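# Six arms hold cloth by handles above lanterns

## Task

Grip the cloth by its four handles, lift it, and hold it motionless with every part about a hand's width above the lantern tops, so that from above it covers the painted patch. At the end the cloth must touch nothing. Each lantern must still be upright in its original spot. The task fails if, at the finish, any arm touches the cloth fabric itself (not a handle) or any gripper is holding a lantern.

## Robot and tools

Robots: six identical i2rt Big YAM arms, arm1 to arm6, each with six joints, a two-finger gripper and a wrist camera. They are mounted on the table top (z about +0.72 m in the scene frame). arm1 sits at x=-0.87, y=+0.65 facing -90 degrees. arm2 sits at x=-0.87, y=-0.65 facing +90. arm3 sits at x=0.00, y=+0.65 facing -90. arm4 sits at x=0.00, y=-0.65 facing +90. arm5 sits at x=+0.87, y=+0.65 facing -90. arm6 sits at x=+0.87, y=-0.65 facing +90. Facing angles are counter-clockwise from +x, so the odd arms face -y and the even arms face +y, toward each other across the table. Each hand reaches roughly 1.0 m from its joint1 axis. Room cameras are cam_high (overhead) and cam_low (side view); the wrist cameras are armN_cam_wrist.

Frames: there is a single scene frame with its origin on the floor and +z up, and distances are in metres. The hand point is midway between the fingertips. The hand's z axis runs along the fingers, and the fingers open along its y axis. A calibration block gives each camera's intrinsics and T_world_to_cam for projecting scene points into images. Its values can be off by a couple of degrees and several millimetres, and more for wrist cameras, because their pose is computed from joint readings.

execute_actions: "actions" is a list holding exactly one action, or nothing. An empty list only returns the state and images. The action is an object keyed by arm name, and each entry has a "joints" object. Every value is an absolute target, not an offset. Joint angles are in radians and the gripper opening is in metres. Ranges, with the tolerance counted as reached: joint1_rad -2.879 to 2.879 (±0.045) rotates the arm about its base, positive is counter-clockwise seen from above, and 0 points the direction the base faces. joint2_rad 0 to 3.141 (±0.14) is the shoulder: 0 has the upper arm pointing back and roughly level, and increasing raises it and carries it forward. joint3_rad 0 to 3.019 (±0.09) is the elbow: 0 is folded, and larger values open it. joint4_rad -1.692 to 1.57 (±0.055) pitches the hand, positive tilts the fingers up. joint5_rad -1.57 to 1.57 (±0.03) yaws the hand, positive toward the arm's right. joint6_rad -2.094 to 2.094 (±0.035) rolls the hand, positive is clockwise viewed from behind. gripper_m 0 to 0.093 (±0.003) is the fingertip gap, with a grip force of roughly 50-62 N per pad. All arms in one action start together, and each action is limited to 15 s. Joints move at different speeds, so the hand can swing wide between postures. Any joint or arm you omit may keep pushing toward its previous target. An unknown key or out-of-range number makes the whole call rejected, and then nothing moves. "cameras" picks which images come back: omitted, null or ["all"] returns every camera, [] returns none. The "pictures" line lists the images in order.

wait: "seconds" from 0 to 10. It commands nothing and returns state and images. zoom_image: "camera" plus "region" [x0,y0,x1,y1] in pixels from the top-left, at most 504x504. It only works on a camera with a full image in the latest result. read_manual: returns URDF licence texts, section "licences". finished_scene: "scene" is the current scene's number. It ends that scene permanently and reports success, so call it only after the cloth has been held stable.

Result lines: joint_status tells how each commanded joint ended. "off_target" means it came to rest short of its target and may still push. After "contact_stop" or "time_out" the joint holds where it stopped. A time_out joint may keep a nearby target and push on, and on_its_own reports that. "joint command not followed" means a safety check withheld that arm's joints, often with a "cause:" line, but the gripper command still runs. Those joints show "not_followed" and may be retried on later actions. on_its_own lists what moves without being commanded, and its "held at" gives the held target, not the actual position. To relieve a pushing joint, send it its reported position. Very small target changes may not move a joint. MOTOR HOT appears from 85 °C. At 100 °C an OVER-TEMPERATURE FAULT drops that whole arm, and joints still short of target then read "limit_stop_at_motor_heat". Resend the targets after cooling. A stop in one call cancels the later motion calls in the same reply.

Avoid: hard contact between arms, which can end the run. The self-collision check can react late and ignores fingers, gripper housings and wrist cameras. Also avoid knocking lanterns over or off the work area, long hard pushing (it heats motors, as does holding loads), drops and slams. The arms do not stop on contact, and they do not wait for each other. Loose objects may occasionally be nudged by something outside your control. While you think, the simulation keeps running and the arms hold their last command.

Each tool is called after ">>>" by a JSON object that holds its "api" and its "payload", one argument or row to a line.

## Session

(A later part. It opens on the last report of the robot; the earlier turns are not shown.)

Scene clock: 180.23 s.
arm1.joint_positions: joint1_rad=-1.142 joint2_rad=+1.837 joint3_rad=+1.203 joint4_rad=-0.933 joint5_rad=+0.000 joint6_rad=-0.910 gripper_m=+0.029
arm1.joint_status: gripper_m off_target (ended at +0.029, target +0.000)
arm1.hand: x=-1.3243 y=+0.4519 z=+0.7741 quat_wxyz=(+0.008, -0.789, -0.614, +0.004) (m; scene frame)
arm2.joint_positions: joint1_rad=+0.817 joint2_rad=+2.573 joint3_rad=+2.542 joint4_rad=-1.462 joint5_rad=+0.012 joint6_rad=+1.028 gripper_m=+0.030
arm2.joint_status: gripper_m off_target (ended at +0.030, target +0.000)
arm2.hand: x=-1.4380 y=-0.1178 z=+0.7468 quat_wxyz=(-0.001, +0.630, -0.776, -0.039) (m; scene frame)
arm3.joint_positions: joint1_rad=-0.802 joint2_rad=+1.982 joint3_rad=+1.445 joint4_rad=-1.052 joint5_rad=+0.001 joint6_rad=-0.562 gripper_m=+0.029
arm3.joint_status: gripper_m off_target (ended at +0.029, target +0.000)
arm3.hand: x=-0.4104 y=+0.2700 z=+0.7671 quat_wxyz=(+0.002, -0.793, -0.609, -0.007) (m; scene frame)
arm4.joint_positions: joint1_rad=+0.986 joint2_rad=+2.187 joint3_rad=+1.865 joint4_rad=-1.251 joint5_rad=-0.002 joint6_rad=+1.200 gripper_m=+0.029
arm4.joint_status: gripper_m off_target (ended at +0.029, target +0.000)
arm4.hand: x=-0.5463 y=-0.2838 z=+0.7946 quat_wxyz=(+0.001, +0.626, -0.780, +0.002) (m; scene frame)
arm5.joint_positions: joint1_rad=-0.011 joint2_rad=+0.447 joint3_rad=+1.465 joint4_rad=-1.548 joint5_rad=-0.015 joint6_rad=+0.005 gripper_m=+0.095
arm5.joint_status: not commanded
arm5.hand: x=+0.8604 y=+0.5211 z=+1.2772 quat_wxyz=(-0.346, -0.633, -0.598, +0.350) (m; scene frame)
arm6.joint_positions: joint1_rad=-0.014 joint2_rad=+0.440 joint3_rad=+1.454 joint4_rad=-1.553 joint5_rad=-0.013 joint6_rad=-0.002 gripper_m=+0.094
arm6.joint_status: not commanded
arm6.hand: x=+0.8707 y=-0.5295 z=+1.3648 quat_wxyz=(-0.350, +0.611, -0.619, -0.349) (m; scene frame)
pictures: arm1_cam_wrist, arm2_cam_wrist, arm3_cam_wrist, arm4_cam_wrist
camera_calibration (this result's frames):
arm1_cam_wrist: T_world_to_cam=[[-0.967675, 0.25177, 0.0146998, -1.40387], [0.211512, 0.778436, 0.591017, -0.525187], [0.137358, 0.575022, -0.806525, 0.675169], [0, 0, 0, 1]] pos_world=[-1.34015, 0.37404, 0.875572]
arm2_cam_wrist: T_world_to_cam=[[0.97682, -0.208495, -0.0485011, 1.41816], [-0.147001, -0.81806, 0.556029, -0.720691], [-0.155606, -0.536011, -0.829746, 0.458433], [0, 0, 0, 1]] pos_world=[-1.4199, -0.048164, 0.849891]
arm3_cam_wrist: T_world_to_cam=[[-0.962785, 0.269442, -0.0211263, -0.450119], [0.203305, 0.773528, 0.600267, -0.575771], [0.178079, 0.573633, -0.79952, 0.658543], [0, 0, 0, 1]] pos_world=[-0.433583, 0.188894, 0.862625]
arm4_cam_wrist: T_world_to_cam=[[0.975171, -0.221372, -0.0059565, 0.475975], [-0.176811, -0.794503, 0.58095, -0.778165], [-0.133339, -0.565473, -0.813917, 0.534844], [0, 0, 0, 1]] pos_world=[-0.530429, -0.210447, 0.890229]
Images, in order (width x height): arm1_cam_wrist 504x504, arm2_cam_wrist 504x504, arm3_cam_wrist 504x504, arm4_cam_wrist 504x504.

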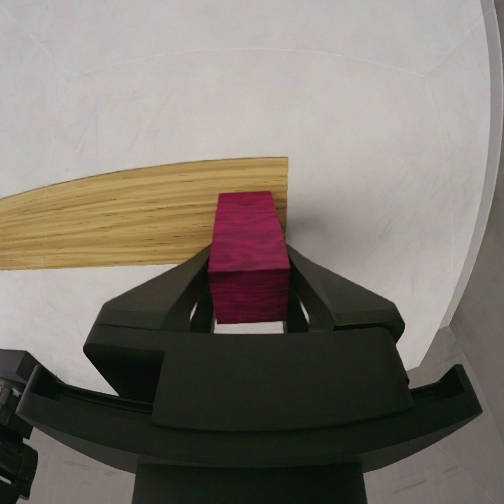

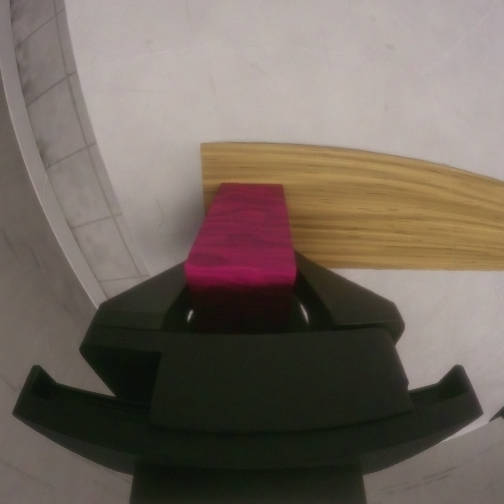

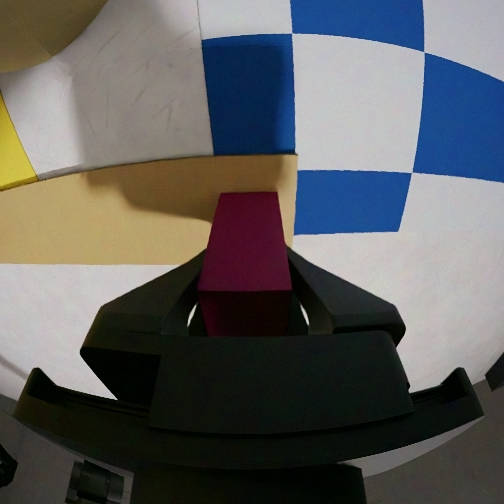

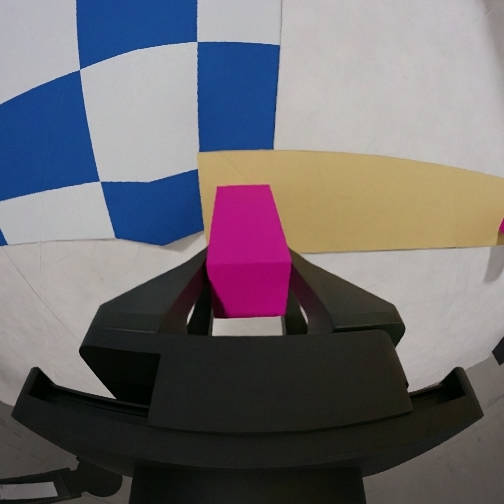

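>>> {"api": "execute_actions", "payload": {
  "actions": [
    {"arm1":{"joints":{"joint1_rad":-0.938,"joint2_rad":2.063,"joint3_rad":1.936,"joint4_rad":-1.443,"joint6_rad":-0.906}},"arm2":{"joints":{"joint1_rad":0.976,"joint2_rad":1.947,"joint3_rad":1.777,"joint4_rad":-1.296,"joint5_rad":0,"joint6_rad":0.987}},"arm3":{"joints":{"joint1_rad":-0.878,"joint2_rad":1.889,"joint3_rad":1.854,"joint4_rad":-1.536,"joint6_rad":-0.838}},"arm4":{"joints":{"joint1_rad":0.926,"joint2_rad":1.952,"joint3_rad":2.005,"joint4_rad":-1.624,"joint6_rad":0.94}}}
  ],
  "cameras": ["arm3_cam_wrist","arm4_cam_wrist","cam_high","cam_low"]
}}

Scene clock: 231.20 s.
arm1.joint_positions: joint1_rad=-0.930 joint2_rad=+2.070 joint3_rad=+1.895 joint4_rad=-1.433 joint5_rad=-0.002 joint6_rad=-0.893 gripper_m=+0.029
arm1.joint_status: all done
arm1.hand: x=-1.3801 y=+0.2813 z=+0.8856 quat_wxyz=(+0.005, -0.726, -0.687, -0.016) (m; scene frame)
arm2.joint_positions: joint1_rad=+0.966 joint2_rad=+1.951 joint3_rad=+1.772 joint4_rad=-1.310 joint5_rad=+0.008 joint6_rad=+0.973 gripper_m=+0.030
arm2.joint_status: all done
arm2.hand: x=-1.3815 y=-0.2972 z=+0.8704 quat_wxyz=(+0.003, +0.705, -0.708, -0.041) (m; scene frame)
arm3.joint_positions: joint1_rad=-0.882 joint2_rad=+1.896 joint3_rad=+1.814 joint4_rad=-1.500 joint5_rad=+0.001 joint6_rad=-0.824 gripper_m=+0.029
arm3.joint_status: all done
arm3.hand: x=-0.4589 y=+0.2881 z=+0.9480 quat_wxyz=(+0.001, -0.734, -0.679, -0.005) (m; scene frame)
arm4.joint_positions: joint1_rad=+0.933 joint2_rad=+1.938 joint3_rad=+1.997 joint4_rad=-1.606 joint5_rad=-0.003 joint6_rad=+0.952 gripper_m=+0.029
arm4.joint_status: all done
arm4.hand: x=-0.4866 y=-0.2850 z=+0.9976 quat_wxyz=(+0.004, +0.698, -0.716, -0.011) (m; scene frame)
arm5.joint_positions: joint1_rad=-0.011 joint2_rad=+0.447 joint3_rad=+1.465 joint4_rad=-1.548 joint5_rad=-0.015 joint6_rad=+0.005 gripper_m=+0.095
arm5.joint_status: not commanded
arm5.hand: x=+0.8604 y=+0.5211 z=+1.2772 quat_wxyz=(-0.346, -0.633, -0.598, +0.350) (m; scene frame)
arm6.joint_positions: joint1_rad=-0.014 joint2_rad=+0.440 joint3_rad=+1.454 joint4_rad=-1.553 joint5_rad=-0.013 joint6_rad=-0.002 gripper_m=+0.094
arm6.joint_status: not commanded
arm6.hand: x=+0.8707 y=-0.5295 z=+1.3648 quat_wxyz=(-0.350, +0.611, -0.619, -0.349) (m; scene frame)
pictures: arm3_cam_wrist, arm4_cam_wrist, cam_high, cam_low
camera_calibration (this result's frames):
arm3_cam_wrist: T_world_to_cam=[[-0.995735, 0.0898903, -0.0207805, -0.461588], [0.0599169, 0.801316, 0.595233, -0.75754], [0.0701574, 0.591449, -0.803284, 0.750373], [0, 0, 0, 1]] pos_world=[-0.466874, 0.204714, 1.04408]
arm4_cam_wrist: T_world_to_cam=[[0.99918, -0.0284114, -0.0288571, 0.508213], [-0.00694463, -0.822247, 0.569089, -0.799877], [-0.0398963, -0.568421, -0.82177, 0.759775], [0, 0, 0, 1]] pos_world=[-0.483039, -0.211385, 1.09423]
Images, in order (width x height): arm3_cam_wrist 504x504, arm4_cam_wrist 504x504, cam_high 896x504, cam_low 896x504.

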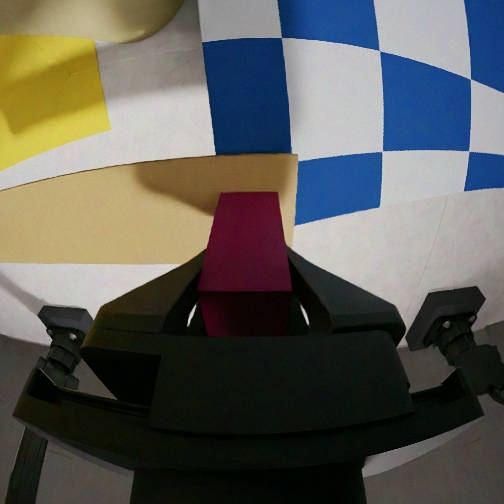

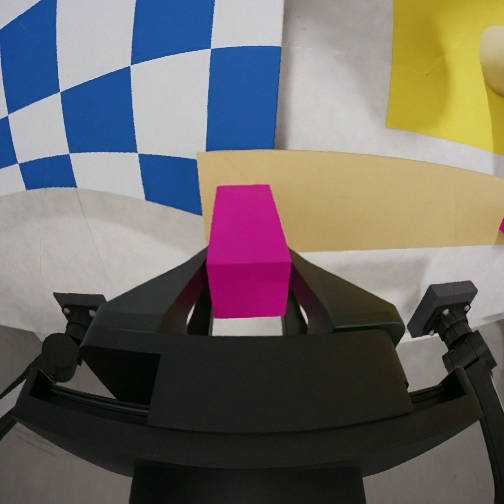

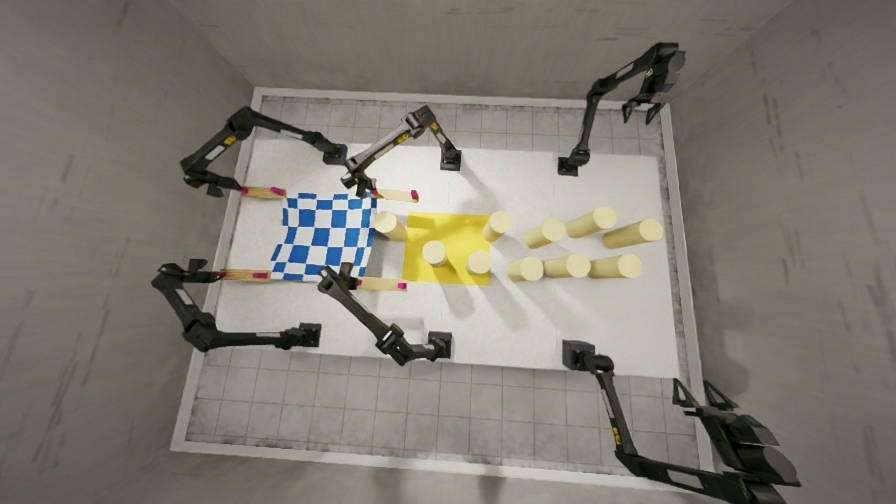

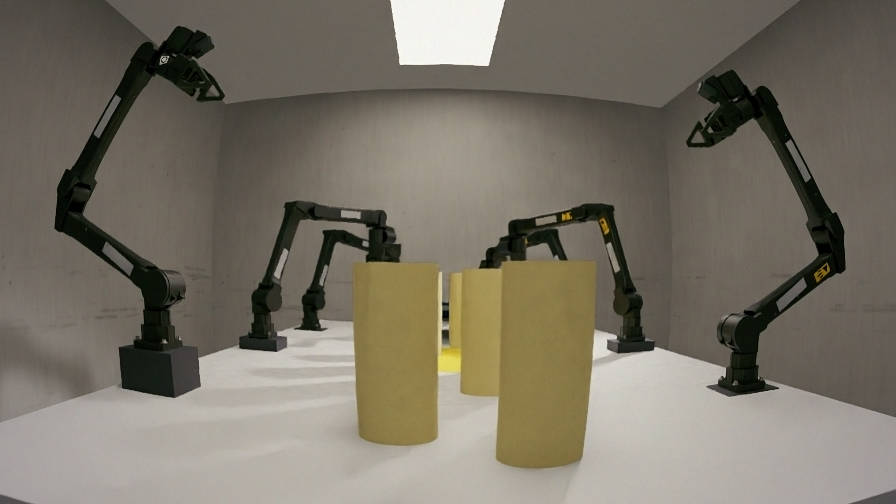

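>>> {"api": "execute_actions", "payload": {
  "actions": [
    {"arm1":{"joints":{"joint1_rad":-0.925,"joint2_rad":1.91,"joint3_rad":2.115,"joint4_rad":-1.587,"joint6_rad":-0.893}},"arm2":{"joints":{"joint1_rad":0.962,"joint2_rad":1.866,"joint3_rad":2.02,"joint4_rad":-1.554,"joint6_rad":0.974}},"arm3":{"joints":{"joint1_rad":-0.878,"joint2_rad":1.738,"joint3_rad":2.095,"joint4_rad":-1.60,"joint6_rad":-0.838}},"arm4":{"joints":{"joint1_rad":0.926,"joint2_rad":1.805,"joint3_rad":2.22,"joint4_rad":-1.644,"joint6_rad":0.94}}}
  ],
  "cameras": ["cam_high","cam_low"]
}}

Scene clock: 244.53 s.
arm1.joint_positions: joint1_rad=-0.929 joint2_rad=+1.909 joint3_rad=+2.088 joint4_rad=-1.581 joint5_rad=-0.002 joint6_rad=-0.886 gripper_m=+0.029
arm1.joint_status: all done
arm1.hand: x=-1.3764 y=+0.2797 z=+1.0583 quat_wxyz=(+0.018, -0.725, -0.683, +0.086) (m; scene frame)
arm2.joint_positions: joint1_rad=+0.961 joint2_rad=+1.852 joint3_rad=+1.978 joint4_rad=-1.541 joint5_rad=+0.006 joint6_rad=+0.962 gripper_m=+0.030
arm2.joint_status: all done
arm2.hand: x=-1.3699 y=-0.3018 z=+1.0072 quat_wxyz=(+0.010, +0.706, -0.704, -0.077) (m; scene frame)
arm3.joint_positions: joint1_rad=-0.882 joint2_rad=+1.747 joint3_rad=+2.056 joint4_rad=-1.579 joint5_rad=+0.001 joint6_rad=-0.827 gripper_m=+0.029
arm3.joint_status: all done
arm3.hand: x=-0.4636 y=+0.2840 z=+1.1308 quat_wxyz=(+0.013, -0.725, -0.672, +0.151) (m; scene frame)
arm4.joint_positions: joint1_rad=+0.933 joint2_rad=+1.792 joint3_rad=+2.193 joint4_rad=-1.633 joint5_rad=-0.003 joint6_rad=+0.952 gripper_m=+0.029
arm4.joint_status: all done
arm4.hand: x=-0.4836 y=-0.2870 z=+1.1635 quat_wxyz=(+0.027, +0.689, -0.705, -0.166) (m; scene frame)
arm5.joint_positions: joint1_rad=-0.011 joint2_rad=+0.447 joint3_rad=+1.465 joint4_rad=-1.548 joint5_rad=-0.015 joint6_rad=+0.005 gripper_m=+0.095
arm5.joint_status: not commanded
arm5.hand: x=+0.8604 y=+0.5211 z=+1.2772 quat_wxyz=(-0.346, -0.633, -0.598, +0.350) (m; scene frame)
arm6.joint_positions: joint1_rad=-0.014 joint2_rad=+0.440 joint3_rad=+1.454 joint4_rad=-1.553 joint5_rad=-0.013 joint6_rad=-0.002 gripper_m=+0.094
arm6.joint_status: not commanded
arm6.hand: x=+0.8707 y=-0.5295 z=+1.3648 quat_wxyz=(-0.350, +0.611, -0.619, -0.349) (m; scene frame)
pictures: cam_high, cam_low
Images, in order (width x height): cam_high 896x504, cam_low 896x504.

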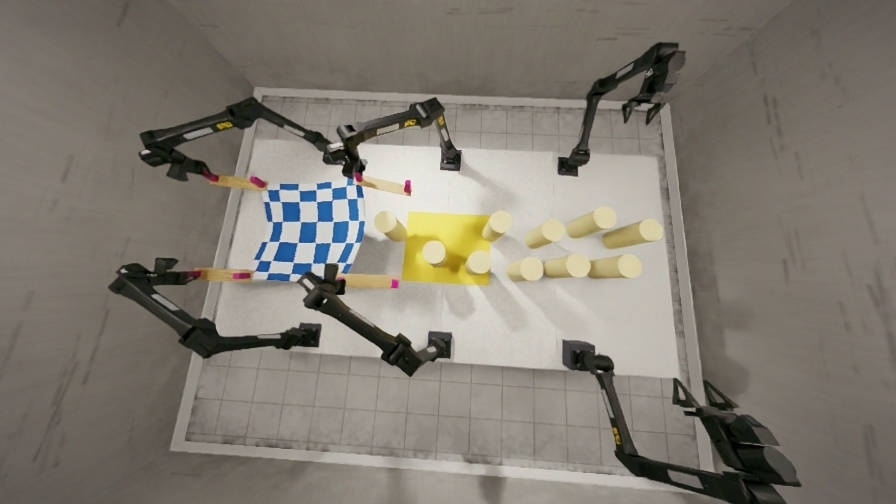

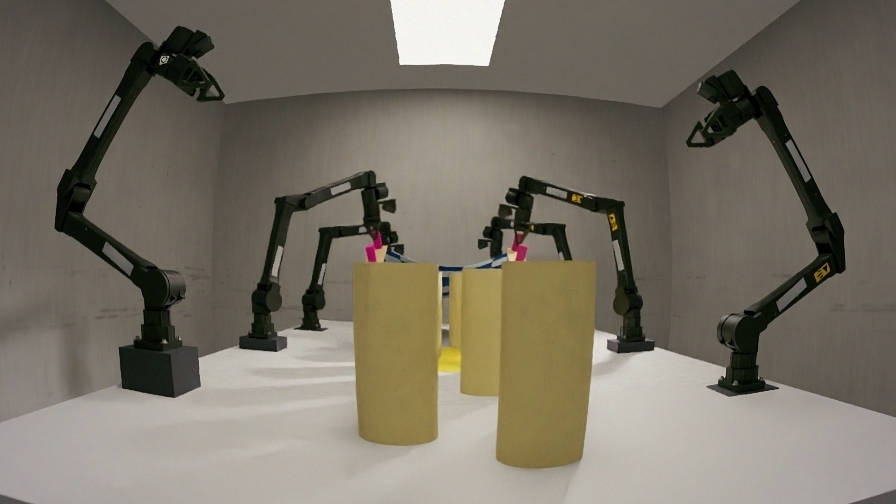

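>>> {"api": "zoom_image", "payload": {
  "camera": "cam_low",
  "region": [340, 170, 560, 310]
}}

>>> {"api": "zoom_image", "payload": {
  "camera": "cam_high",
  "region": [180, 150, 440, 320]
}}

Region (340, 170, 560, 310) of cam_low's 896x504 image, scaled by 2.291, with more detail than that image has; it fills the top 321 rows of this view, and the rest is white.

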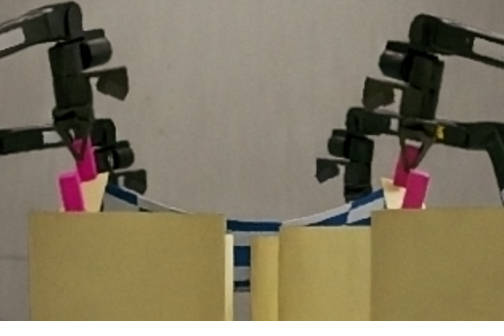

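Region (180, 150, 440, 320) of cam_high's 896x504 image, scaled by 1.938, with more detail than that image has; it fills the top 330 rows of this view, and the rest is white.

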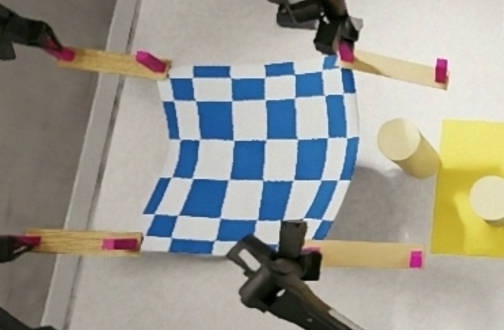

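>>> {"api": "execute_actions", "payload": {
  "actions": [
    {"arm1":{"joints":{"joint1_rad":-0.953,"joint2_rad":1.874,"joint3_rad":2.108,"joint4_rad":-1.60,"joint6_rad":-0.921}},"arm2":{"joints":{"joint1_rad":0.992,"joint2_rad":1.835,"joint3_rad":2.035,"joint4_rad":-1.57,"joint6_rad":1.005}},"arm3":{"joints":{"joint1_rad":-0.905,"joint2_rad":1.714,"joint3_rad":2.112,"joint4_rad":-1.64,"joint6_rad":-0.868}},"arm4":{"joints":{"joint1_rad":0.953,"joint2_rad":1.748,"joint3_rad":2.185,"joint4_rad":-1.605,"joint6_rad":0.965}}}
  ],
  "cameras": ["cam_high","cam_low"]
}}

>>> {"api": "zoom_image", "payload": {
  "camera": "cam_low",
  "region": [340, 170, 560, 310]
}}

Scene clock: 264.97 s.
arm1.joint_positions: joint1_rad=-0.938 joint2_rad=+1.906 joint3_rad=+2.088 joint4_rad=-1.592 joint5_rad=-0.002 joint6_rad=-0.903 gripper_m=+0.029
arm1.joint_status: all done
arm1.hand: x=-1.3771 y=+0.2862 z=+1.0598 quat_wxyz=(+0.019, -0.723, -0.686, +0.081) (m; scene frame)
arm2.joint_positions: joint1_rad=+0.975 joint2_rad=+1.852 joint3_rad=+1.978 joint4_rad=-1.556 joint5_rad=+0.006 joint6_rad=+0.965 gripper_m=+0.030
arm2.joint_status: joint6_rad time_out (moved +0.003 of +0.043); the others done
arm2.on_its_own: joint6_rad reads +0.965 and still pushes toward +1.005 since a time_out
arm2.hand: x=-1.3719 y=-0.3111 z=+1.0067 quat_wxyz=(+0.010, +0.710, -0.701, -0.070) (m; scene frame)
arm3.joint_positions: joint1_rad=-0.897 joint2_rad=+1.747 joint3_rad=+2.056 joint4_rad=-1.614 joint5_rad=+0.001 joint6_rad=-0.856 gripper_m=+0.029
arm3.joint_status: all done
arm3.hand: x=-0.4628 y=+0.2963 z=+1.1284 quat_wxyz=(+0.015, -0.722, -0.679, +0.134) (m; scene frame)
arm4.joint_positions: joint1_rad=+0.940 joint2_rad=+1.786 joint3_rad=+2.181 joint4_rad=-1.613 joint5_rad=-0.003 joint6_rad=+0.957 gripper_m=+0.029
arm4.joint_status: all done
arm4.hand: x=-0.4876 y=-0.2890 z=+1.1633 quat_wxyz=(+0.030, +0.688, -0.704, -0.173) (m; scene frame)
arm5.joint_positions: joint1_rad=-0.011 joint2_rad=+0.447 joint3_rad=+1.465 joint4_rad=-1.548 joint5_rad=-0.015 joint6_rad=+0.005 gripper_m=+0.095
arm5.joint_status: not commanded
arm5.hand: x=+0.8604 y=+0.5211 z=+1.2772 quat_wxyz=(-0.346, -0.633, -0.598, +0.350) (m; scene frame)
arm6.joint_positions: joint1_rad=-0.014 joint2_rad=+0.440 joint3_rad=+1.454 joint4_rad=-1.553 joint5_rad=-0.013 joint6_rad=-0.002 gripper_m=+0.094
arm6.joint_status: not commanded
arm6.hand: x=+0.8707 y=-0.5295 z=+1.3648 quat_wxyz=(-0.350, +0.611, -0.619, -0.349) (m; scene frame)
pictures: cam_high, cam_low
Images, in order (width x height): cam_high 896x504, cam_low 896x504.

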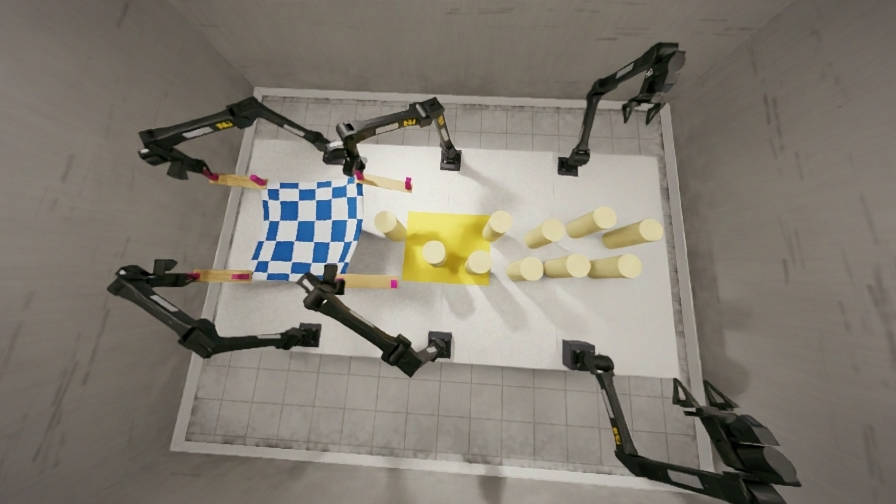

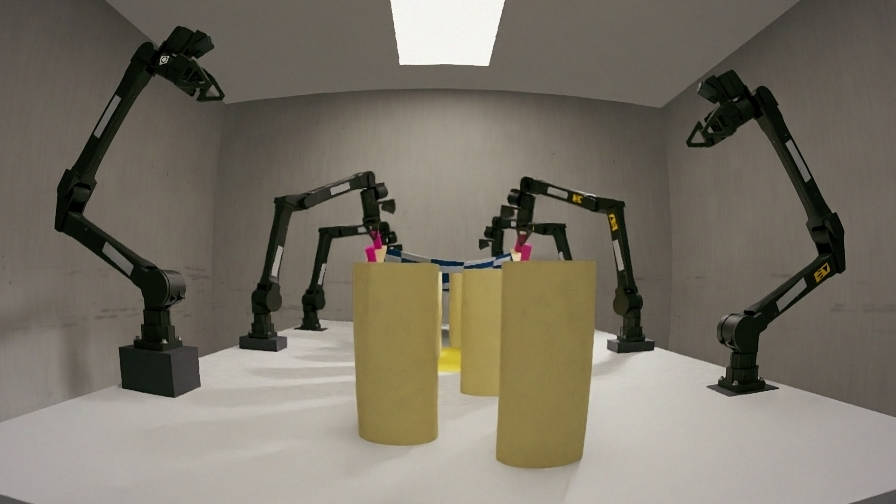

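Region (340, 170, 560, 310) of cam_low's 896x504 image, scaled by 2.291, with more detail than that image has; it fills the top 321 rows of this view, and the rest is white.

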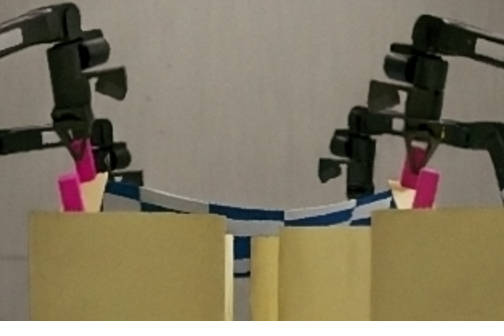

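>>> {"api": "execute_actions", "payload": {
  "actions": [
    {"arm1":{"joints":{"joint1_rad":-0.846,"joint2_rad":1.62,"joint3_rad":1.865,"joint4_rad":-1.60,"joint6_rad":-0.814}},"arm2":{"joints":{"joint1_rad":0.881,"joint2_rad":1.618,"joint3_rad":1.855,"joint4_rad":-1.647,"joint6_rad":0.885}},"arm3":{"joints":{"joint1_rad":-0.785,"joint2_rad":1.476,"joint3_rad":1.878,"joint4_rad":-1.652,"joint6_rad":-0.745}},"arm4":{"joints":{"joint1_rad":0.842,"joint2_rad":1.508,"joint3_rad":1.965,"joint4_rad":-1.64,"joint6_rad":0.856}}}
  ],
  "cameras": ["cam_high","cam_low"]
}}

>>> {"api": "zoom_image", "payload": {
  "camera": "cam_low",
  "region": [340, 170, 560, 310]
}}

Scene clock: 295.10 s.
arm1.joint_positions: joint1_rad=-0.832 joint2_rad=+1.613 joint3_rad=+1.862 joint4_rad=-1.594 joint5_rad=-0.004 joint6_rad=-0.804 gripper_m=+0.029
arm1.joint_status: all done
arm1.hand: x=-1.2637 y=+0.2958 z=+1.1263 quat_wxyz=(+0.011, -0.717, -0.687, +0.114) (m; scene frame)
arm2.joint_positions: joint1_rad=+0.864 joint2_rad=+1.606 joint3_rad=+1.859 joint4_rad=-1.634 joint5_rad=+0.004 joint6_rad=+0.864 gripper_m=+0.030
arm2.joint_status: all done
arm2.hand: x=-1.2658 y=-0.3139 z=+1.0876 quat_wxyz=(+0.005, +0.705, -0.702, -0.095) (m; scene frame)
arm3.joint_positions: joint1_rad=-0.774 joint2_rad=+1.487 joint3_rad=+1.881 joint4_rad=-1.631 joint5_rad=+0.001 joint6_rad=-0.759 gripper_m=+0.029
arm3.joint_status: all done
arm3.hand: x=-0.3498 y=+0.3070 z=+1.1849 quat_wxyz=(+0.000, -0.710, -0.685, +0.167) (m; scene frame)
arm4.joint_positions: joint1_rad=+0.827 joint2_rad=+1.501 joint3_rad=+1.961 joint4_rad=-1.631 joint5_rad=+0.001 joint6_rad=+0.873 gripper_m=+0.029
arm4.joint_status: all done
arm4.hand: x=-0.3666 y=-0.3079 z=+1.2173 quat_wxyz=(+0.012, +0.675, -0.711, -0.198) (m; scene frame)
arm5.joint_positions: joint1_rad=-0.011 joint2_rad=+0.447 joint3_rad=+1.465 joint4_rad=-1.548 joint5_rad=-0.015 joint6_rad=+0.005 gripper_m=+0.095
arm5.joint_status: not commanded
arm5.hand: x=+0.8604 y=+0.5211 z=+1.2772 quat_wxyz=(-0.346, -0.633, -0.598, +0.350) (m; scene frame)
arm6.joint_positions: joint1_rad=-0.014 joint2_rad=+0.440 joint3_rad=+1.454 joint4_rad=-1.553 joint5_rad=-0.013 joint6_rad=-0.002 gripper_m=+0.094
arm6.joint_status: not commanded
arm6.hand: x=+0.8707 y=-0.5295 z=+1.3648 quat_wxyz=(-0.350, +0.611, -0.619, -0.349) (m; scene frame)
pictures: cam_high, cam_low
Images, in order (width x height): cam_high 896x504, cam_low 896x504.

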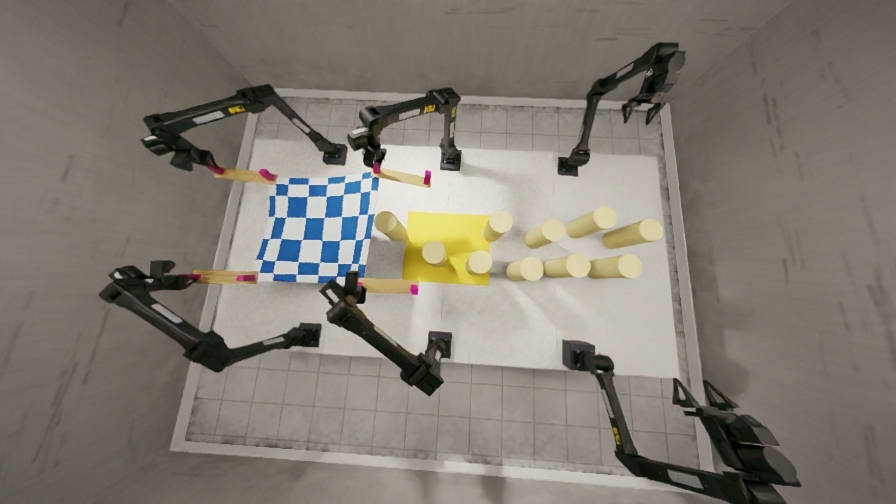

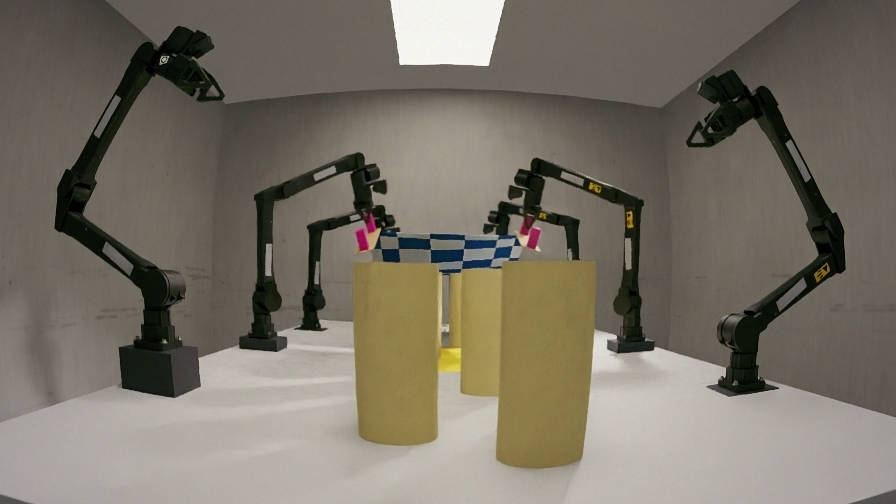

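Region (340, 170, 560, 310) of cam_low's 896x504 image, scaled by 2.291, with more detail than that image has; it fills the top 321 rows of this view, and the rest is white.

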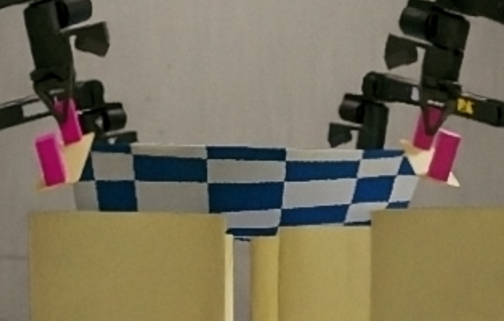

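>>> {"api": "execute_actions", "payload": {
  "actions": [
    {"arm1":{"joints":{"joint1_rad":-0.535,"joint2_rad":1.226,"joint3_rad":1.58,"joint4_rad":-1.607,"joint6_rad":-0.505}},"arm2":{"joints":{"joint1_rad":0.562,"joint2_rad":1.203,"joint3_rad":1.568,"joint4_rad":-1.635,"joint6_rad":0.57}},"arm3":{"joints":{"joint1_rad":-0.368,"joint2_rad":1.153,"joint3_rad":1.554,"joint4_rad":-1.636,"joint6_rad":-0.33}},"arm4":{"joints":{"joint1_rad":0.452,"joint2_rad":1.166,"joint3_rad":1.606,"joint4_rad":-1.624,"joint6_rad":0.465}}}
  ],
  "cameras": ["cam_high","cam_low"]
}}

>>> {"api": "zoom_image", "payload": {
  "camera": "cam_low",
  "region": [340, 170, 560, 310]
}}

Scene clock: 311.90 s.
arm1.joint_positions: joint1_rad=-0.522 joint2_rad=+1.229 joint3_rad=+1.574 joint4_rad=-1.599 joint5_rad=-0.007 joint6_rad=-0.488 gripper_m=+0.029
arm1.joint_status: all done
arm1.hand: x=-1.0669 y=+0.3068 z=+1.1690 quat_wxyz=(-0.038, -0.715, -0.682, +0.152) (m; scene frame)
arm2.joint_positions: joint1_rad=+0.549 joint2_rad=+1.207 joint3_rad=+1.567 joint4_rad=-1.633 joint5_rad=+0.006 joint6_rad=+0.540 gripper_m=+0.030
arm2.joint_status: all done
arm2.hand: x=-1.0686 y=-0.3259 z=+1.1348 quat_wxyz=(-0.039, +0.703, -0.695, -0.143) (m; scene frame)
arm3.joint_positions: joint1_rad=-0.370 joint2_rad=+1.165 joint3_rad=+1.556 joint4_rad=-1.625 joint5_rad=+0.008 joint6_rad=-0.345 gripper_m=+0.029
arm3.joint_status: all done
arm3.hand: x=-0.1408 y=+0.3097 z=+1.1754 quat_wxyz=(-0.064, -0.713, -0.681, +0.156) (m; scene frame)
arm4.joint_positions: joint1_rad=+0.444 joint2_rad=+1.163 joint3_rad=+1.601 joint4_rad=-1.619 joint5_rad=-0.001 joint6_rad=+0.483 gripper_m=+0.029
arm4.joint_status: all done
arm4.hand: x=-0.1581 y=-0.3113 z=+1.2009 quat_wxyz=(-0.061, +0.678, -0.709, -0.184) (m; scene frame)
arm5.joint_positions: joint1_rad=-0.011 joint2_rad=+0.447 joint3_rad=+1.465 joint4_rad=-1.548 joint5_rad=-0.015 joint6_rad=+0.005 gripper_m=+0.095
arm5.joint_status: not commanded
arm5.hand: x=+0.8604 y=+0.5211 z=+1.2772 quat_wxyz=(-0.346, -0.633, -0.598, +0.350) (m; scene frame)
arm6.joint_positions: joint1_rad=-0.014 joint2_rad=+0.440 joint3_rad=+1.454 joint4_rad=-1.553 joint5_rad=-0.013 joint6_rad=-0.002 gripper_m=+0.094
arm6.joint_status: not commanded
arm6.hand: x=+0.8707 y=-0.5295 z=+1.3648 quat_wxyz=(-0.350, +0.611, -0.619, -0.349) (m; scene frame)
pictures: cam_high, cam_low
Images, in order (width x height): cam_high 896x504, cam_low 896x504.

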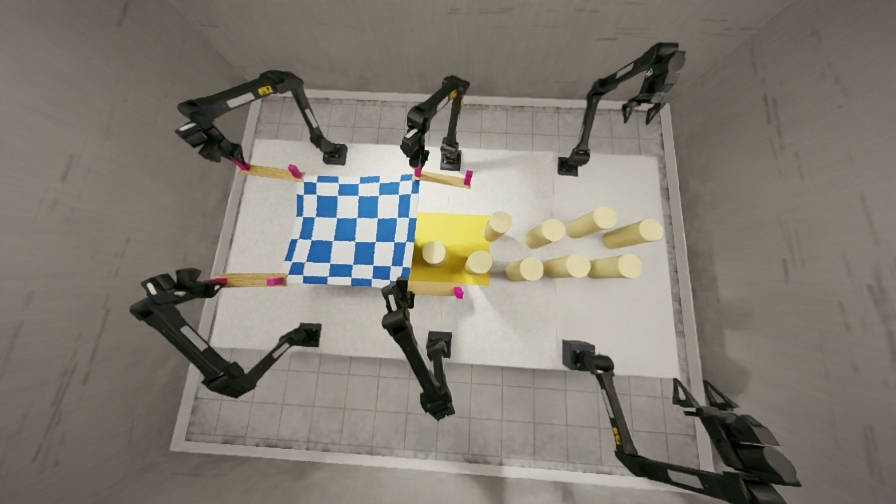

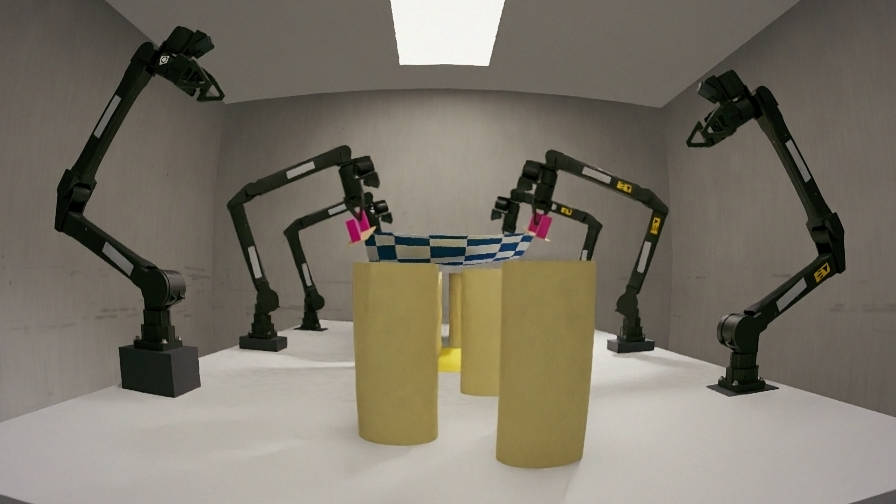

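Region (340, 170, 560, 310) of cam_low's 896x504 image, scaled by 2.291, with more detail than that image has; it fills the top 321 rows of this view, and the rest is white.

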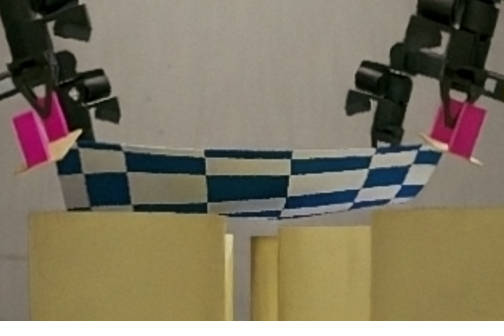

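>>> {"api": "execute_actions", "payload": {
  "actions": [
    {"arm1":{"joints":{"joint1_rad":-0.21,"joint2_rad":1.085,"joint3_rad":1.462,"joint4_rad":-1.627,"joint6_rad":-0.26}},"arm2":{"joints":{"joint1_rad":0.222,"joint2_rad":1.058,"joint3_rad":1.461,"joint4_rad":-1.653,"joint6_rad":0.26}},"arm3":{"joints":{"joint1_rad":0.0,"joint2_rad":1.075,"joint3_rad":1.503,"joint4_rad":-1.655,"joint6_rad":-0.035}},"arm4":{"joints":{"joint1_rad":0.10,"joint2_rad":1.07,"joint3_rad":1.541,"joint4_rad":-1.649,"joint6_rad":0.11}}}
  ],
  "cameras": ["cam_high","cam_low"]
}}

>>> {"api": "zoom_image", "payload": {
  "camera": "cam_low",
  "region": [320, 170, 580, 310]
}}

Scene clock: 350.80 s.
arm1.joint_positions: joint1_rad=-0.212 joint2_rad=+1.091 joint3_rad=+1.458 joint4_rad=-1.611 joint5_rad=-0.003 joint6_rad=-0.225 gripper_m=+0.029
arm1.joint_status: all done
arm1.hand: x=-0.9423 y=+0.3124 z=+1.1638 quat_wxyz=(-0.079, -0.698, -0.698, +0.138) (m; scene frame)
arm2.joint_positions: joint1_rad=+0.224 joint2_rad=+1.065 joint3_rad=+1.460 joint4_rad=-1.633 joint5_rad=+0.003 joint6_rad=+0.225 gripper_m=+0.029
arm2.joint_status: joint6_rad off_target (ended at +0.225, target +0.260); the others done
arm2.hand: x=-0.9440 y=-0.3282 z=+1.1361 quat_wxyz=(-0.090, +0.698, -0.696, -0.140) (m; scene frame)
arm3.joint_positions: joint1_rad=-0.011 joint2_rad=+1.101 joint3_rad=+1.503 joint4_rad=-1.634 joint5_rad=+0.013 joint6_rad=-0.048 gripper_m=+0.029
arm3.joint_status: all done
arm3.hand: x=-0.0125 y=+0.3065 z=+1.1728 quat_wxyz=(-0.109, -0.692, -0.702, +0.130) (m; scene frame)
arm4.joint_positions: joint1_rad=+0.104 joint2_rad=+1.086 joint3_rad=+1.532 joint4_rad=-1.639 joint5_rad=-0.005 joint6_rad=+0.128 gripper_m=+0.029
arm4.joint_status: all done
arm4.hand: x=-0.0338 y=-0.3105 z=+1.1944 quat_wxyz=(-0.115, +0.684, -0.705, -0.148) (m; scene frame)
arm5.joint_positions: joint1_rad=-0.011 joint2_rad=+0.447 joint3_rad=+1.465 joint4_rad=-1.548 joint5_rad=-0.015 joint6_rad=+0.005 gripper_m=+0.095
arm5.joint_status: not commanded
arm5.hand: x=+0.8604 y=+0.5211 z=+1.2772 quat_wxyz=(-0.346, -0.633, -0.598, +0.350) (m; scene frame)
arm6.joint_positions: joint1_rad=-0.014 joint2_rad=+0.440 joint3_rad=+1.454 joint4_rad=-1.553 joint5_rad=-0.013 joint6_rad=-0.002 gripper_m=+0.094
arm6.joint_status: not commanded
arm6.hand: x=+0.8707 y=-0.5295 z=+1.3648 quat_wxyz=(-0.350, +0.611, -0.619, -0.349) (m; scene frame)
pictures: cam_high, cam_low
Images, in order (width x height): cam_high 896x504, cam_low 896x504.

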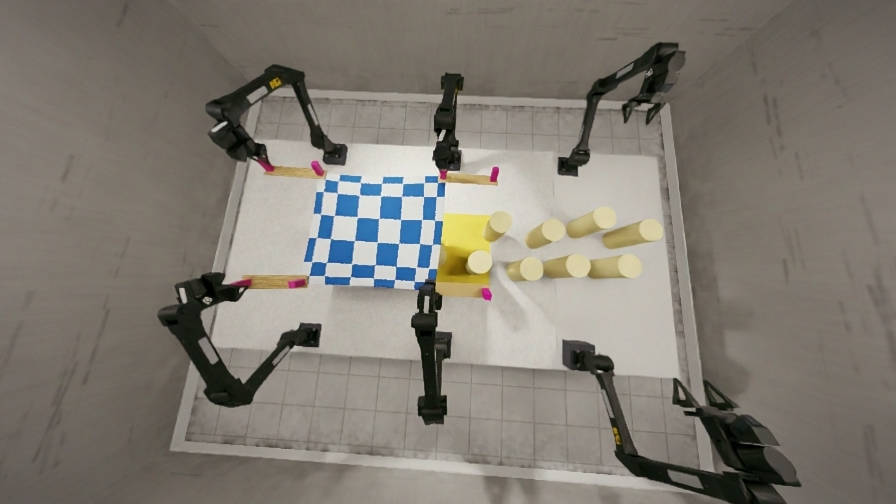

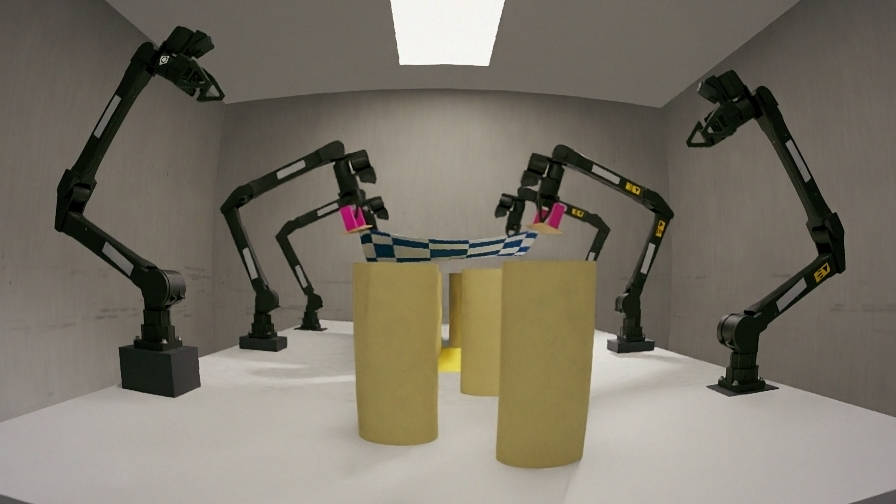

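Region (320, 170, 580, 310) of cam_low's 896x504 image, scaled by 1.938, with more detail than that image has; it fills the top 271 rows of this view, and the rest is white.

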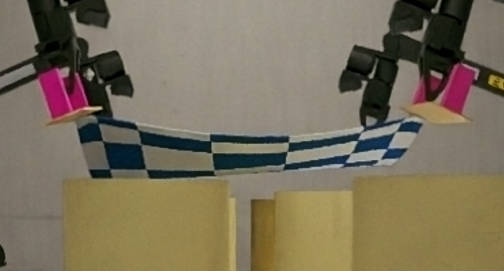

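>>> {"api": "execute_actions", "payload": {
  "actions": [
    {"arm1":{"joints":{"joint1_rad":0.15,"joint2_rad":1.062,"joint3_rad":1.432,"joint4_rad":-1.621,"joint6_rad":0.10}},"arm2":{"joints":{"joint1_rad":-0.128,"joint2_rad":1.048,"joint3_rad":1.453,"joint4_rad":-1.657,"joint6_rad":-0.10}},"arm3":{"joints":{"joint1_rad":0.358,"joint2_rad":1.125,"joint3_rad":1.535,"joint4_rad":-1.641,"joint6_rad":0.33}},"arm4":{"joints":{"joint1_rad":-0.308,"joint2_rad":1.103,"joint3_rad":1.557,"joint4_rad":-1.642,"joint6_rad":-0.30}}}
  ],
  "cameras": ["cam_high","cam_low"]
}}

>>> {"api": "zoom_image", "payload": {
  "camera": "cam_low",
  "region": [320, 170, 580, 310]
}}

Scene clock: 358.43 s.
arm1.joint_positions: joint1_rad=+0.145 joint2_rad=+1.085 joint3_rad=+1.430 joint4_rad=-1.611 joint5_rad=+0.000 joint6_rad=+0.137 gripper_m=+0.029
arm1.joint_status: joint6_rad off_target (ended at +0.136, target +0.100); the others done
arm1.hand: x=-0.8221 y=+0.3107 z=+1.1519 quat_wxyz=(-0.112, -0.702, -0.697, +0.093) (m; scene frame)
arm2.joint_positions: joint1_rad=-0.124 joint2_rad=+1.065 joint3_rad=+1.456 joint4_rad=-1.633 joint5_rad=-0.002 joint6_rad=-0.129 gripper_m=+0.029
arm2.joint_status: all done
arm2.hand: x=-0.8306 y=-0.3226 z=+1.1345 quat_wxyz=(-0.129, +0.701, -0.694, -0.101) (m; scene frame)
arm3.joint_positions: joint1_rad=+0.342 joint2_rad=+1.135 joint3_rad=+1.503 joint4_rad=-1.634 joint5_rad=+0.018 joint6_rad=+0.317 gripper_m=+0.029
arm3.joint_status: all done
arm3.hand: x=+0.1095 y=+0.3136 z=+1.1613 quat_wxyz=(-0.131, -0.698, -0.699, +0.078) (m; scene frame)
arm4.joint_positions: joint1_rad=-0.295 joint2_rad=+1.099 joint3_rad=+1.532 joint4_rad=-1.639 joint5_rad=-0.015 joint6_rad=-0.283 gripper_m=+0.029
arm4.joint_status: all done
arm4.hand: x=+0.0999 y=-0.3197 z=+1.1902 quat_wxyz=(-0.156, +0.690, -0.701, -0.092) (m; scene frame)
arm5.joint_positions: joint1_rad=-0.011 joint2_rad=+0.447 joint3_rad=+1.465 joint4_rad=-1.548 joint5_rad=-0.015 joint6_rad=+0.005 gripper_m=+0.095
arm5.joint_status: not commanded
arm5.hand: x=+0.8604 y=+0.5211 z=+1.2772 quat_wxyz=(-0.346, -0.633, -0.598, +0.350) (m; scene frame)
arm6.joint_positions: joint1_rad=-0.014 joint2_rad=+0.440 joint3_rad=+1.454 joint4_rad=-1.553 joint5_rad=-0.013 joint6_rad=-0.002 gripper_m=+0.094
arm6.joint_status: not commanded
arm6.hand: x=+0.8707 y=-0.5295 z=+1.3648 quat_wxyz=(-0.350, +0.611, -0.619, -0.349) (m; scene frame)
pictures: cam_high, cam_low
Images, in order (width x height): cam_high 896x504, cam_low 896x504.

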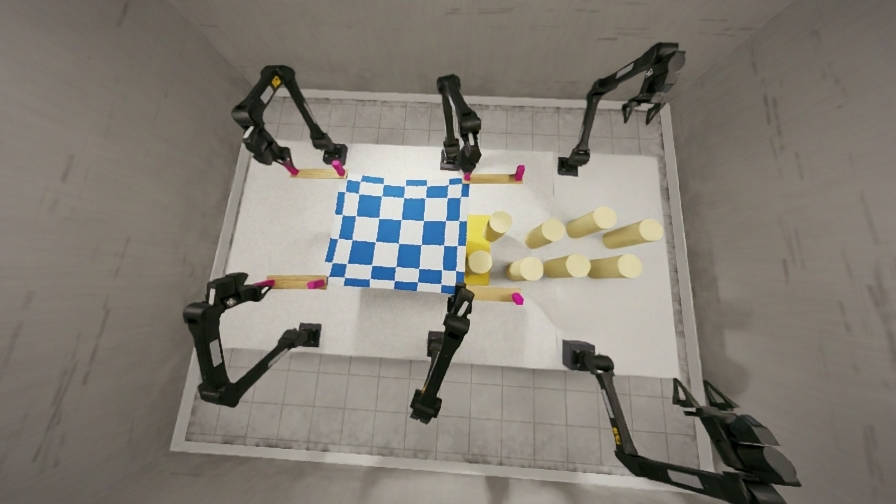

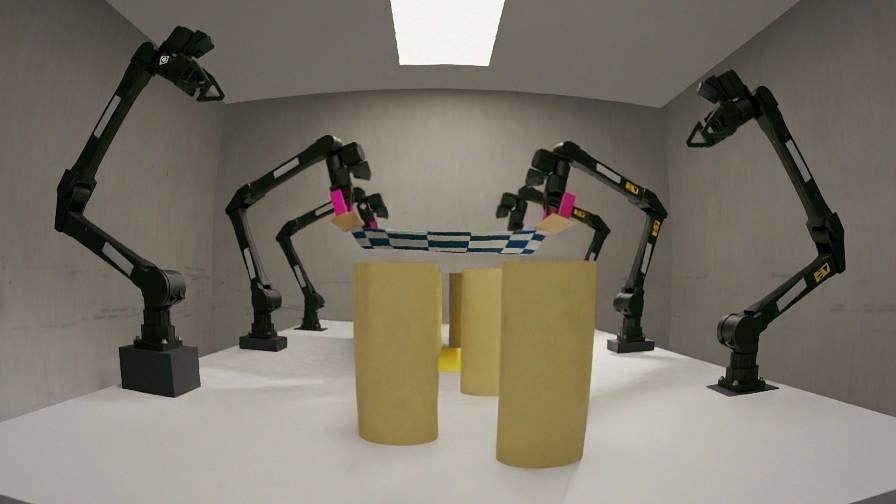

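Region (320, 170, 580, 310) of cam_low's 896x504 image, scaled by 1.938, with more detail than that image has; it fills the top 271 rows of this view, and the rest is white.

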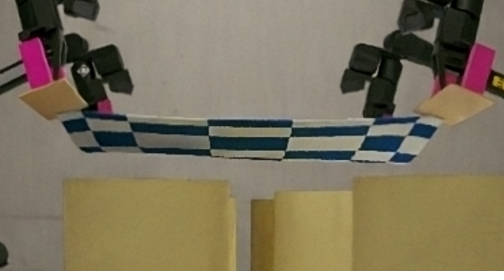

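>>> {"api": "execute_actions", "payload": {
  "actions": [
    {"arm1":{"joints":{"joint1_rad":0.482,"joint2_rad":1.165,"joint3_rad":1.50,"joint4_rad":-1.605,"joint6_rad":0.44}},"arm2":{"joints":{"joint1_rad":-0.47,"joint2_rad":1.16,"joint3_rad":1.505,"joint4_rad":-1.623,"joint6_rad":-0.44}},"arm3":{"joints":{"joint1_rad":0.655,"joint2_rad":1.274,"joint3_rad":1.675,"joint4_rad":-1.619,"joint6_rad":0.62}},"arm4":{"joints":{"joint1_rad":-0.604,"joint2_rad":1.235,"joint3_rad":1.672,"joint4_rad":-1.616,"joint6_rad":-0.595}}}
  ],
  "cameras": ["cam_high","cam_low"]
}}

>>> {"api": "zoom_image", "payload": {
  "camera": "cam_low",
  "region": [320, 170, 580, 310]
}}

Scene clock: 371.30 s.
arm1.joint_positions: joint1_rad=+0.477 joint2_rad=+1.192 joint3_rad=+1.451 joint4_rad=-1.593 joint5_rad=+0.003 joint6_rad=+0.483 gripper_m=+0.029
arm1.joint_status: joint6_rad off_target (ended at +0.483, target +0.440); the others done
arm1.hand: x=-0.7010 y=+0.3129 z=+1.1247 quat_wxyz=(-0.103, -0.711, -0.695, +0.039) (m; scene frame)
arm2.joint_positions: joint1_rad=-0.467 joint2_rad=+1.195 joint3_rad=+1.456 joint4_rad=-1.615 joint5_rad=-0.002 joint6_rad=-0.476 gripper_m=+0.029
arm2.joint_status: joint6_rad off_target (ended at -0.476, target -0.440); the others done
arm2.hand: x=-0.7060 y=-0.3212 z=+1.0931 quat_wxyz=(-0.103, +0.708, -0.698, -0.035) (m; scene frame)
arm3.joint_positions: joint1_rad=+0.640 joint2_rad=+1.297 joint3_rad=+1.607 joint4_rad=-1.631 joint5_rad=+0.022 joint6_rad=+0.608 gripper_m=+0.029
arm3.joint_status: all done
arm3.hand: x=+0.2355 y=+0.3147 z=+1.1473 quat_wxyz=(-0.120, -0.698, -0.705, +0.033) (m; scene frame)
arm4.joint_positions: joint1_rad=-0.591 joint2_rad=+1.250 joint3_rad=+1.621 joint4_rad=-1.623 joint5_rad=-0.020 joint6_rad=-0.579 gripper_m=+0.029
arm4.joint_status: all done
arm4.hand: x=+0.2222 y=-0.3171 z=+1.1777 quat_wxyz=(-0.154, +0.693, -0.703, -0.040) (m; scene frame)
arm5.joint_positions: joint1_rad=-0.011 joint2_rad=+0.447 joint3_rad=+1.465 joint4_rad=-1.548 joint5_rad=-0.015 joint6_rad=+0.005 gripper_m=+0.095
arm5.joint_status: not commanded
arm5.hand: x=+0.8604 y=+0.5211 z=+1.2772 quat_wxyz=(-0.346, -0.633, -0.598, +0.350) (m; scene frame)
arm6.joint_positions: joint1_rad=-0.014 joint2_rad=+0.440 joint3_rad=+1.454 joint4_rad=-1.553 joint5_rad=-0.013 joint6_rad=-0.002 gripper_m=+0.094
arm6.joint_status: not commanded
arm6.hand: x=+0.8707 y=-0.5295 z=+1.3648 quat_wxyz=(-0.350, +0.611, -0.619, -0.349) (m; scene frame)
pictures: cam_high, cam_low
Images, in order (width x height): cam_high 896x504, cam_low 896x504.

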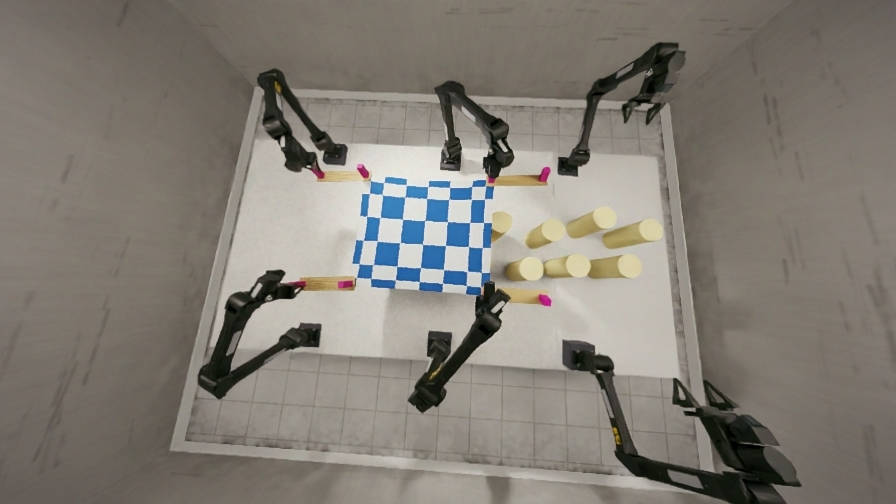

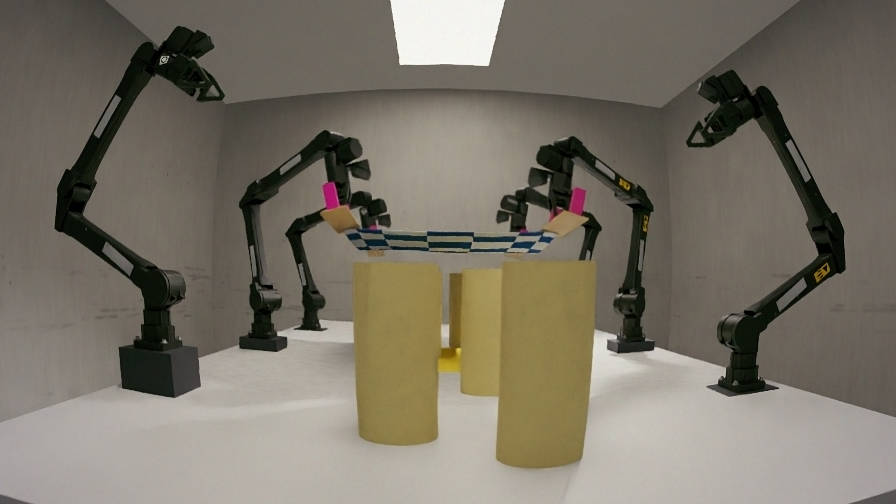

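Region (320, 170, 580, 310) of cam_low's 896x504 image, scaled by 1.938, with more detail than that image has; it fills the top 271 rows of this view, and the rest is white.

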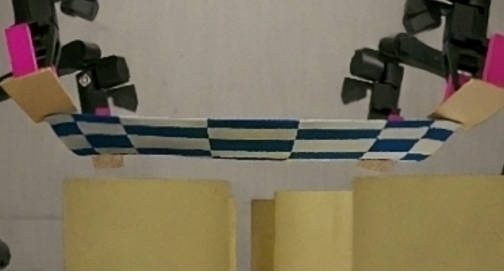

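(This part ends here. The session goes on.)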